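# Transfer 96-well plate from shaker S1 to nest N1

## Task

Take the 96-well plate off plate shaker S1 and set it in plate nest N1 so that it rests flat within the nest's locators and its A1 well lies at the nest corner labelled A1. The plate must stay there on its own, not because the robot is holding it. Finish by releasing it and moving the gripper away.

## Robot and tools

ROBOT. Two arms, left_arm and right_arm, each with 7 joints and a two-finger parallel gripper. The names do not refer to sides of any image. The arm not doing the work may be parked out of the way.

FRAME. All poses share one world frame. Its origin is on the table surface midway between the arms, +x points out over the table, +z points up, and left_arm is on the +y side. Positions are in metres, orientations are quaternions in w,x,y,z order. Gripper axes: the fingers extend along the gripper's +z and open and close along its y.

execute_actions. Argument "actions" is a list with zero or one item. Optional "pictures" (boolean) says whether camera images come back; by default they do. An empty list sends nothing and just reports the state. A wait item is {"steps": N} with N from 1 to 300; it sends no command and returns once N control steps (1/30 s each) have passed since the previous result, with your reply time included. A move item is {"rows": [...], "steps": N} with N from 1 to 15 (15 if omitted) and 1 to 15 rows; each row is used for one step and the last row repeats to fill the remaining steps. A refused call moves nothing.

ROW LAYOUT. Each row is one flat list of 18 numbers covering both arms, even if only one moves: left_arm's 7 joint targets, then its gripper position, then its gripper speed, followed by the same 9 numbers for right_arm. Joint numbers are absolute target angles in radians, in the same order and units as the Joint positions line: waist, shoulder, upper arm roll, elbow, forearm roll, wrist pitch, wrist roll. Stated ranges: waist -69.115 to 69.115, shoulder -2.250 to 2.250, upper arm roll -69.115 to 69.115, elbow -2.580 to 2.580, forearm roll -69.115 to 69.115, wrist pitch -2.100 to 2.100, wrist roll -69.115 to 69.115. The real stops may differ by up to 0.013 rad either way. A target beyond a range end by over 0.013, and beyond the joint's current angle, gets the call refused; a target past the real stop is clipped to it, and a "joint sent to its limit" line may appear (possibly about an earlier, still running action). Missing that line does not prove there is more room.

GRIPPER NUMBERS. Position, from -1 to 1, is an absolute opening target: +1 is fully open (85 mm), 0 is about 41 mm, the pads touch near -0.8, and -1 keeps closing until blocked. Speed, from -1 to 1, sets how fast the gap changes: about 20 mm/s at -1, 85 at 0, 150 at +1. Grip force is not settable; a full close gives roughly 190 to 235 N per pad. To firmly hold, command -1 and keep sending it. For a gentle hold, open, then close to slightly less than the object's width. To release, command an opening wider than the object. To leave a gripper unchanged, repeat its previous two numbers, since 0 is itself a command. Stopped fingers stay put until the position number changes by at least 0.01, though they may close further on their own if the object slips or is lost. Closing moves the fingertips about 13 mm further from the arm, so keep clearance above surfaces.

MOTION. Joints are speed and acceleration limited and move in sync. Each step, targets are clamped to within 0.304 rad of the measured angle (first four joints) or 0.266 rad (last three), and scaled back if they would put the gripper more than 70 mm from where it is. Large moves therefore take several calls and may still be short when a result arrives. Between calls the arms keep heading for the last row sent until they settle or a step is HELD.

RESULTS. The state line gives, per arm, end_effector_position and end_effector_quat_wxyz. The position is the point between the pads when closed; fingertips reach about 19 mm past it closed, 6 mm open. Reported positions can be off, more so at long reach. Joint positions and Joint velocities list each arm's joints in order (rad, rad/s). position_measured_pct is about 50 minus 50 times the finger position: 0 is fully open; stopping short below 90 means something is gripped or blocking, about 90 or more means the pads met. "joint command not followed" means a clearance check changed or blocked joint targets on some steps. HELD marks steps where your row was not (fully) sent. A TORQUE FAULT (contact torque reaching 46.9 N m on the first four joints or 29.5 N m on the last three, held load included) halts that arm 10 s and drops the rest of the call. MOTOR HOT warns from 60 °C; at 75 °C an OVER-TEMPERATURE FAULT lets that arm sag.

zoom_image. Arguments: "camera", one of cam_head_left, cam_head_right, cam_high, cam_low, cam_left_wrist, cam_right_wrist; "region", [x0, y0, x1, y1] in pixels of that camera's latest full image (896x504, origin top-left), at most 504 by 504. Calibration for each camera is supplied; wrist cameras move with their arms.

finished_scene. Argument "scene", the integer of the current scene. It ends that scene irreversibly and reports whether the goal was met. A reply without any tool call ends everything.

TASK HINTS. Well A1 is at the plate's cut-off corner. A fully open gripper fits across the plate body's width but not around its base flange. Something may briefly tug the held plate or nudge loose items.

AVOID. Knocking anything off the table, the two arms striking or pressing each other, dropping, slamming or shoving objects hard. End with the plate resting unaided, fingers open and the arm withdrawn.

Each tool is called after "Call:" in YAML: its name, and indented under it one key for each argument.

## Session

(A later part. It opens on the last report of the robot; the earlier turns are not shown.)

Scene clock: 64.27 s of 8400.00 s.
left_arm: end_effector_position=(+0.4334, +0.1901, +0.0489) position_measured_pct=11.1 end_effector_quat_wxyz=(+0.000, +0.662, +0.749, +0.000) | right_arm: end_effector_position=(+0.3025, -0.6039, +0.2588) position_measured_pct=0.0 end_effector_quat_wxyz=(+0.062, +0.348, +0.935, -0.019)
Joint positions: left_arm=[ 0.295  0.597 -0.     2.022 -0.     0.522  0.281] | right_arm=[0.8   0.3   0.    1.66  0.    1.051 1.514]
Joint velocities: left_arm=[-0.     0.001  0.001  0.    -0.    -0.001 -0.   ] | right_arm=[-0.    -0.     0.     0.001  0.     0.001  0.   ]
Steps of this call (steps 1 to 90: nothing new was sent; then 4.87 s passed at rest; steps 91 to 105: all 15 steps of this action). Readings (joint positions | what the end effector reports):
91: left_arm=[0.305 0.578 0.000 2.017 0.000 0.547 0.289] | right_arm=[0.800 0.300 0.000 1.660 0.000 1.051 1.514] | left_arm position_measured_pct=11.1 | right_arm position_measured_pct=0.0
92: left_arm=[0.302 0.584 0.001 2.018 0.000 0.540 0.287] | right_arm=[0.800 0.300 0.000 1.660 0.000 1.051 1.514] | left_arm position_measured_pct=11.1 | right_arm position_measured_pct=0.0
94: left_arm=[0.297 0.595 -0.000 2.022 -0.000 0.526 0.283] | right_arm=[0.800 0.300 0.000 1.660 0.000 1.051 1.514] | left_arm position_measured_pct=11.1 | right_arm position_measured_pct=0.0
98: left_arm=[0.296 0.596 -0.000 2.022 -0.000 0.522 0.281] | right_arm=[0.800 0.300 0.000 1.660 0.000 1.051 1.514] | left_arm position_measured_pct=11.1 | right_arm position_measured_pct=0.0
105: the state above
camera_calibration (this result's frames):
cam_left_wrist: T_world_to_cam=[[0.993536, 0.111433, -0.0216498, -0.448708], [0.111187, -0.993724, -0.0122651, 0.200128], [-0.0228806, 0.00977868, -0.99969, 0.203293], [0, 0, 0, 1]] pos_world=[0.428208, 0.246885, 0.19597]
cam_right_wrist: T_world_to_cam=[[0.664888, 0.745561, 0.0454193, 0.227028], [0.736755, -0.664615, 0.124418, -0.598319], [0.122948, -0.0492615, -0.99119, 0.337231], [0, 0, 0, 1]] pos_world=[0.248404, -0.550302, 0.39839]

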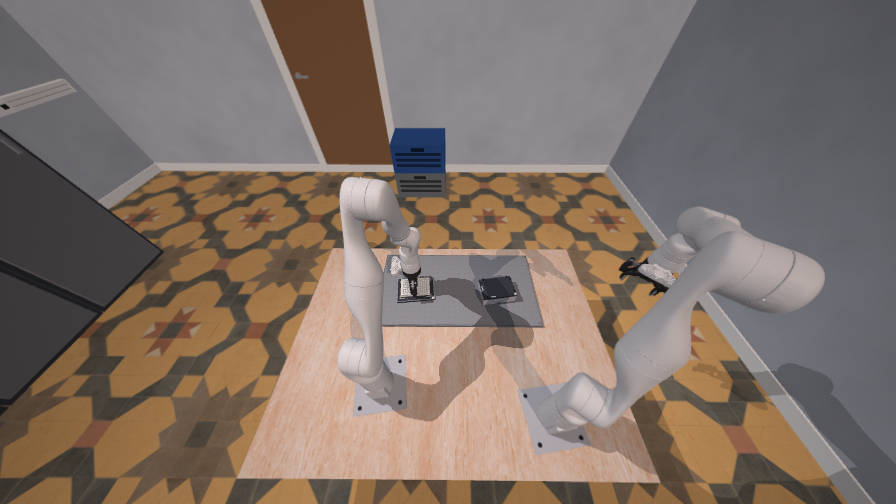

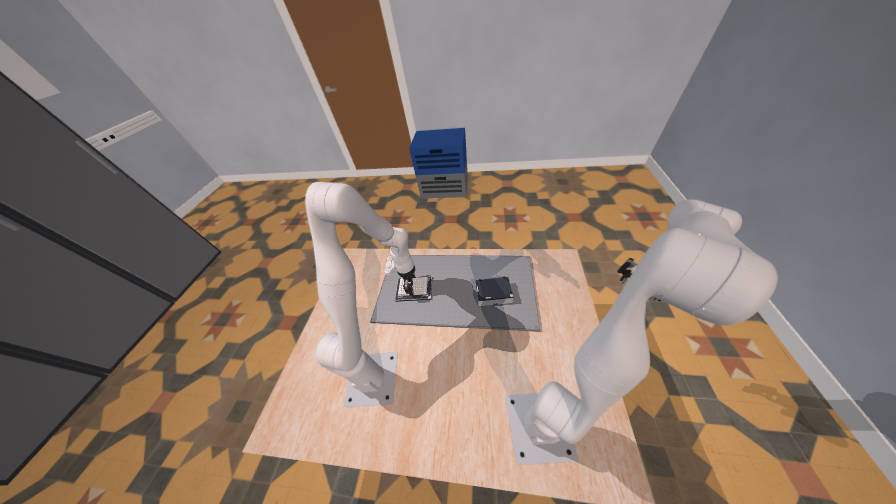

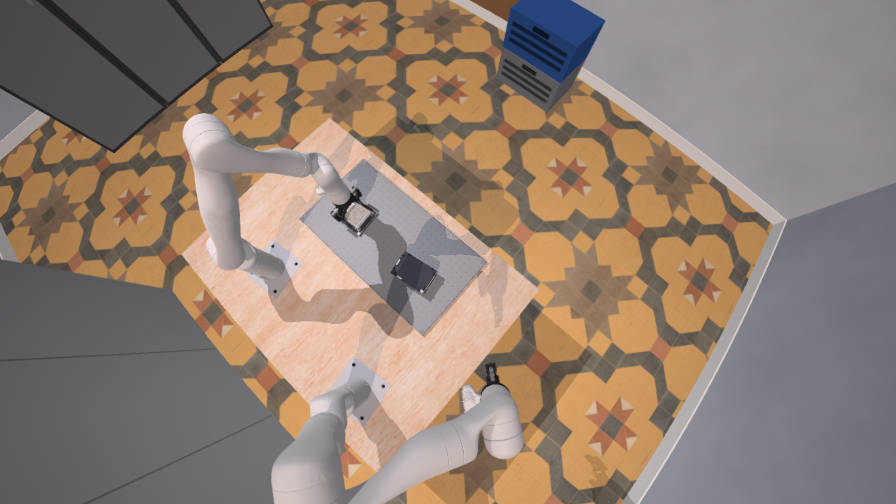

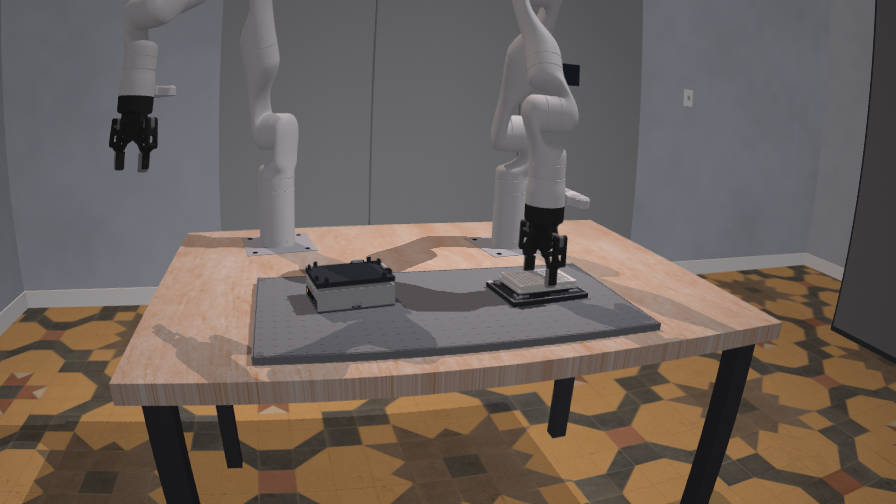

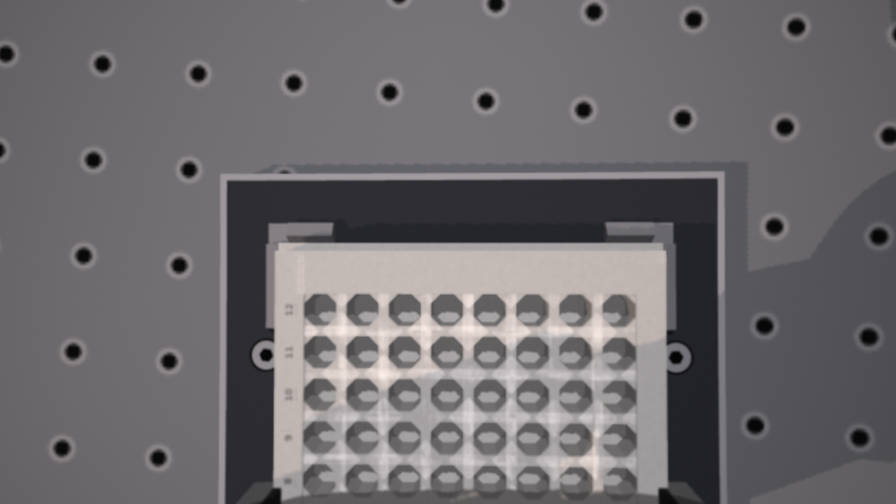

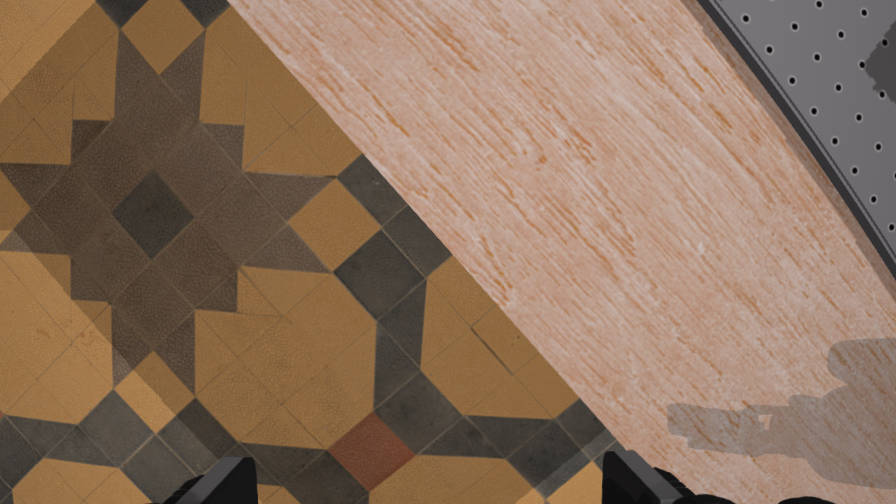

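Aligned. Descend ~7.3 mm.

Call:
execute_actions:
  actions:
    - {"rows":[[0.2953,0.6016,0,2.0236,0,0.5164,0.2813,-1,-1,0.8,0.3,0,1.66,0,1.051,1.514,1,0],[0.2953,0.6016,0,2.0236,0,0.5164,0.2813,-1,-1,0.8,0.3,0,1.66,0,1.051,1.514,1,0],[0.2953,0.6058,0,2.0247,0,0.5111,0.2813,-1,-1,0.8,0.3,0,1.66,0,1.051,1.514,1,0],[0.2953,0.6058,0,2.0247,0,0.5111,0.2813,-1,-1,0.8,0.3,0,1.66,0,1.051,1.514,1,0],[0.2953,0.61,0,2.0258,0,0.5058,0.2813,-1,-1,0.8,0.3,0,1.66,0,1.051,1.514,1,0],[0.2953,0.61,0,2.0258,0,0.5058,0.2813,-1,-1,0.8,0.3,0,1.66,0,1.051,1.514,1,0],[0.2953,0.6142,0,2.0269,0,0.5005,0.2813,-1,-1,0.8,0.3,0,1.66,0,1.051,1.514,1,0]]}
  pictures: false

Call:
execute_actions:
  actions:
    - {"rows":[[0.2953,0.618,0,2.0279,0,0.4957,0.2813,1,-0.5,0.8,0.3,0,1.66,0,1.051,1.514,1,0]]}
  pictures: false

Call:
execute_actions:
  actions:
    - {"rows":[[0.2953,0.418,0,1.972,0,0.7516,0.2813,1,-0.5,0.8,0.3,0,1.66,0,1.051,1.514,1,0]]}

Call:
zoom_image:
  camera: "cam_low"
  region: [470,240,600,320]

Scene clock: 81.80 s of 8400.00 s.
left_arm: end_effector_position=(+0.4335, +0.1901, +0.0424) position_measured_pct=11.1 end_effector_quat_wxyz=(+0.000, +0.662, +0.749, +0.000) | right_arm: end_effector_position=(+0.3025, -0.6039, +0.2588) position_measured_pct=0.0 end_effector_quat_wxyz=(+0.062, +0.348, +0.935, -0.019)
Joint positions: left_arm=[ 0.295  0.612  0.     2.027 -0.     0.501  0.281] | right_arm=[0.8   0.3   0.    1.66  0.    1.051 1.514]
Joint velocities: left_arm=[ 0.    -0.    -0.     0.    -0.    -0.001 -0.   ] | right_arm=[-0.001 -0.    -0.     0.001  0.    -0.001  0.   ]
Steps of this call (steps 1 to 15: the robot went on to your last target; steps 16 to 90: nothing new was sent; then 14.03 s passed at rest; steps 91 to 105: all 15 steps of this action). Readings (joint positions | what the end effector reports):
91: left_arm=[0.295 0.598 0.000 2.023 -0.000 0.521 0.281] | right_arm=[0.800 0.300 0.000 1.660 0.000 1.051 1.514] | left_arm position_measured_pct=11.1 | right_arm position_measured_pct=0.0
92: left_arm=[0.295 0.600 0.000 2.023 -0.000 0.519 0.281] | right_arm=[0.800 0.300 0.000 1.660 -0.000 1.051 1.514] | left_arm position_measured_pct=11.1 | right_arm position_measured_pct=0.0
94: left_arm=[0.295 0.604 0.000 2.024 0.000 0.515 0.281] | right_arm=[0.800 0.300 0.000 1.660 0.000 1.051 1.514] | left_arm position_measured_pct=11.1 | right_arm position_measured_pct=0.0
98: left_arm=[0.295 0.611 0.000 2.026 0.000 0.504 0.281] | right_arm=[0.800 0.300 0.000 1.660 0.000 1.051 1.514] | left_arm position_measured_pct=11.1 | right_arm position_measured_pct=0.0
105: the state above

Scene clock: 82.30 s of 8400.00 s.
left_arm: end_effector_position=(+0.4334, +0.1901, +0.0400) position_measured_pct=0.0 end_effector_quat_wxyz=(+0.000, +0.662, +0.749, +0.000) | right_arm: end_effector_position=(+0.3025, -0.6039, +0.2588) position_measured_pct=0.0 end_effector_quat_wxyz=(+0.062, +0.348, +0.935, -0.019)
Joint positions: left_arm=[ 0.295  0.618 -0.     2.028  0.     0.496  0.281] | right_arm=[0.8   0.3   0.    1.66  0.    1.051 1.514]
Joint velocities: left_arm=[ 0.     0.001  0.002 -0.    -0.001 -0.     0.001] | right_arm=[ 0.     0.     0.    -0.001  0.    -0.001  0.   ]
Steps of this call (steps 1 to 15: all 15 steps of this action). Readings (joint positions | what the end effector reports):
1: left_arm=[0.295 0.613 0.000 2.027 -0.000 0.501 0.281] | right_arm=[0.800 0.300 0.000 1.660 0.000 1.051 1.514] | left_arm position_measured_pct=11.1 | right_arm position_measured_pct=0.0
2: left_arm=[0.295 0.613 0.000 2.028 -0.000 0.499 0.281] | right_arm=[0.800 0.300 0.000 1.660 0.000 1.051 1.514] | left_arm position_measured_pct=11.1 | right_arm position_measured_pct=0.0
4: left_arm=[0.295 0.615 -0.000 2.028 -0.000 0.497 0.281] | right_arm=[0.800 0.300 0.000 1.660 0.000 1.051 1.514] | left_arm position_measured_pct=7.9 | right_arm position_measured_pct=0.0
8: left_arm=[0.295 0.617 -0.000 2.028 0.000 0.496 0.281] | right_arm=[0.800 0.300 0.000 1.660 0.000 1.051 1.514] | left_arm position_measured_pct=1.6 | right_arm position_measured_pct=0.0
15: the state above

Scene clock: 82.80 s of 8400.00 s.
left_arm: end_effector_position=(+0.4249, +0.1915, +0.1268) position_measured_pct=0.0 end_effector_quat_wxyz=(-0.002, +0.662, +0.749, -0.001) | right_arm: end_effector_position=(+0.3025, -0.6039, +0.2588) position_measured_pct=0.0 end_effector_quat_wxyz=(+0.062, +0.348, +0.935, -0.019)
Joint positions: left_arm=[0.295 0.422 0.    1.972 0.    0.752 0.281] | right_arm=[0.8   0.3   0.    1.66  0.    1.051 1.514]
Joint velocities: left_arm=[-0.    -0.034 -0.    -0.003 -0.     0.002  0.   ] | right_arm=[-0.001 -0.001 -0.    -0.    -0.    -0.     0.   ]
Steps of this call (steps 1 to 15: all 15 steps of this action). Readings (joint positions | what the end effector reports):
1: left_arm=[0.295 0.617 -0.000 2.028 0.000 0.497 0.281] | right_arm=[0.800 0.300 0.000 1.660 0.000 1.051 1.514] | left_arm position_measured_pct=0.0 | right_arm position_measured_pct=0.0
2: left_arm=[0.295 0.610 -0.000 2.026 0.000 0.503 0.281] | right_arm=[0.800 0.300 0.000 1.660 -0.000 1.051 1.514] | left_arm position_measured_pct=0.0 | right_arm position_measured_pct=0.0
4: left_arm=[0.295 0.580 -0.000 2.019 0.000 0.537 0.281] | right_arm=[0.800 0.300 0.000 1.660 0.000 1.051 1.514] | left_arm position_measured_pct=0.0 | right_arm position_measured_pct=0.0
8: left_arm=[0.295 0.476 -0.000 1.989 -0.000 0.673 0.281] | right_arm=[0.800 0.300 0.000 1.660 0.000 1.051 1.514] | left_arm position_measured_pct=0.0 | right_arm position_measured_pct=0.0
15: the state above
camera_calibration (this result's frames):
cam_left_wrist: T_world_to_cam=[[0.993438, 0.111464, -0.0256335, -0.438193], [0.11115, -0.993714, -0.0133556, 0.203533], [-0.026961, 0.0104188, -0.999582, 0.28258], [0, 0, 0, 1]] pos_world=[0.420313, 0.248152, 0.273947]
cam_right_wrist: T_world_to_cam=[[0.664889, 0.74556, 0.0454194, 0.227028], [0.736754, -0.664615, 0.124418, -0.598319], [0.122948, -0.0492612, -0.99119, 0.337231], [0, 0, 0, 1]] pos_world=[0.248404, -0.550302, 0.39839]

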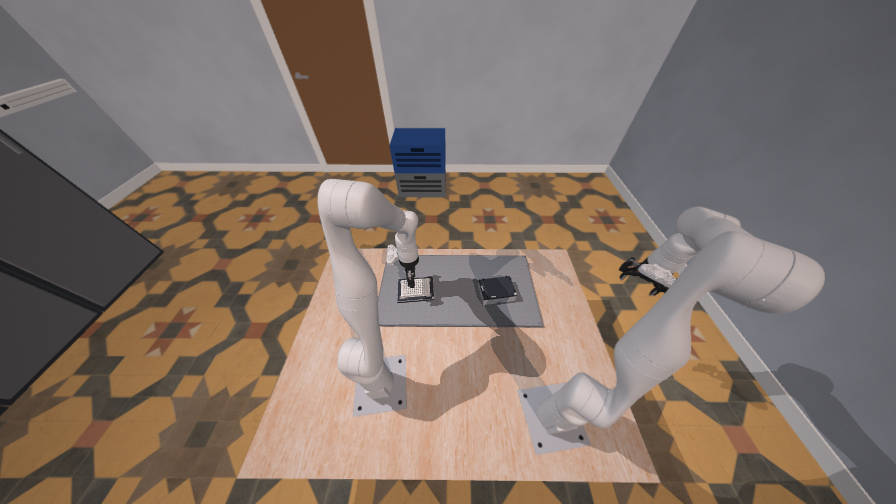

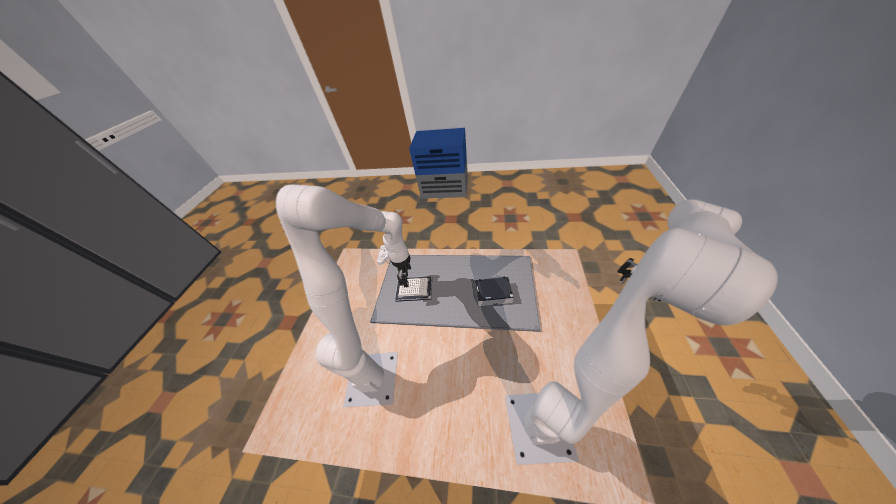

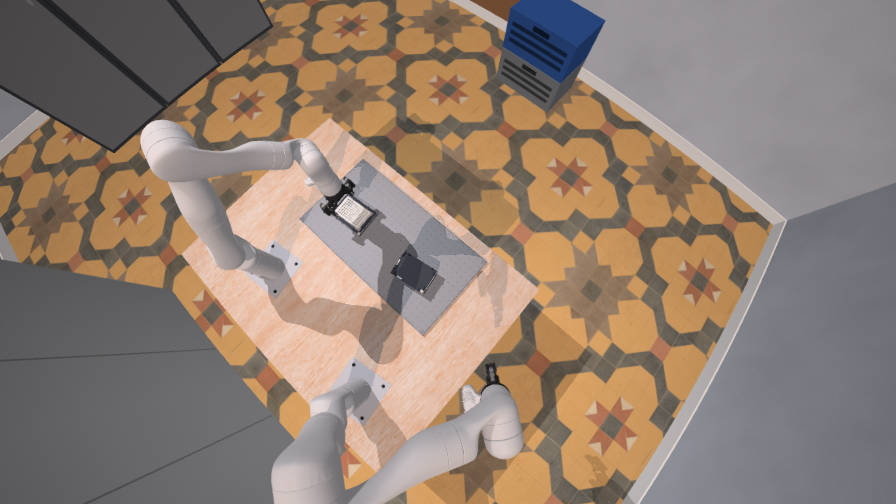

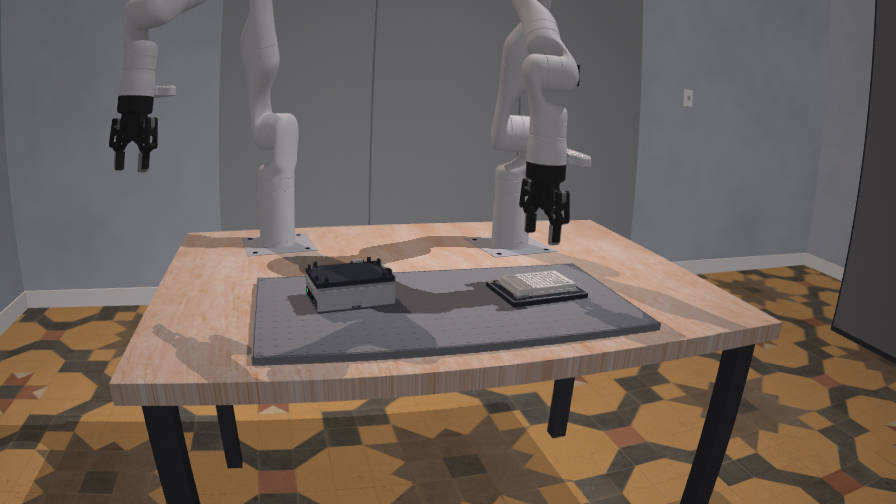

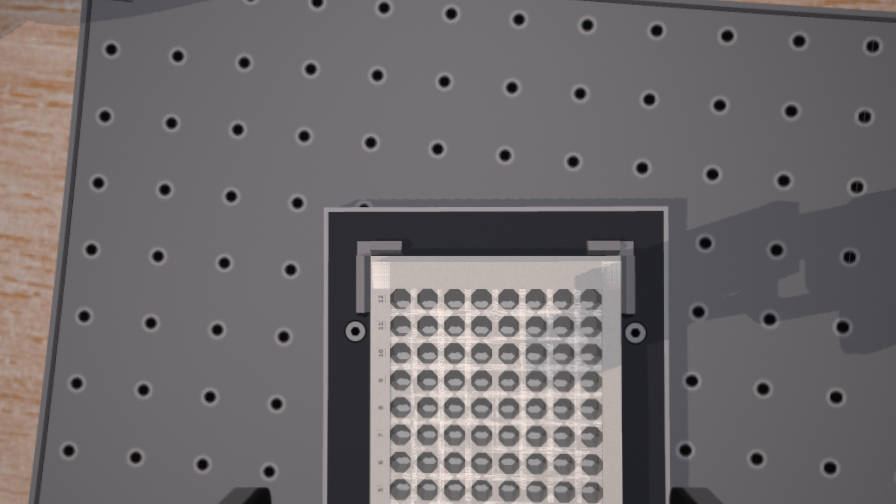

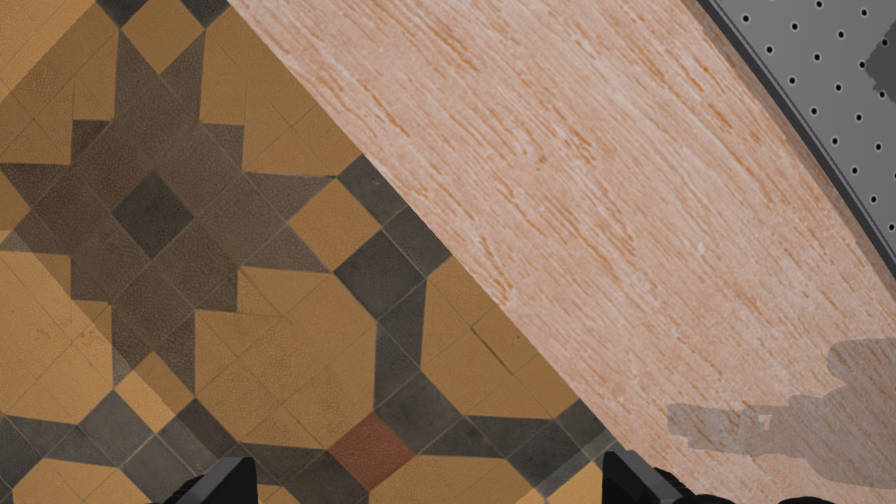

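Region (470, 240, 600, 320) of cam_low's 896x504 image, scaled by 3.877, with more detail than that image has; it fills the top 310 rows of this view, and the rest is white.

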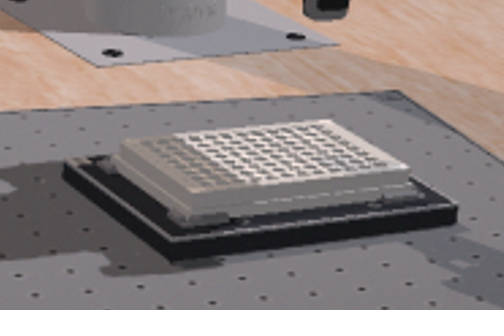

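Call:
finished_scene:
  scene: 2

The scene is finished: the task was done.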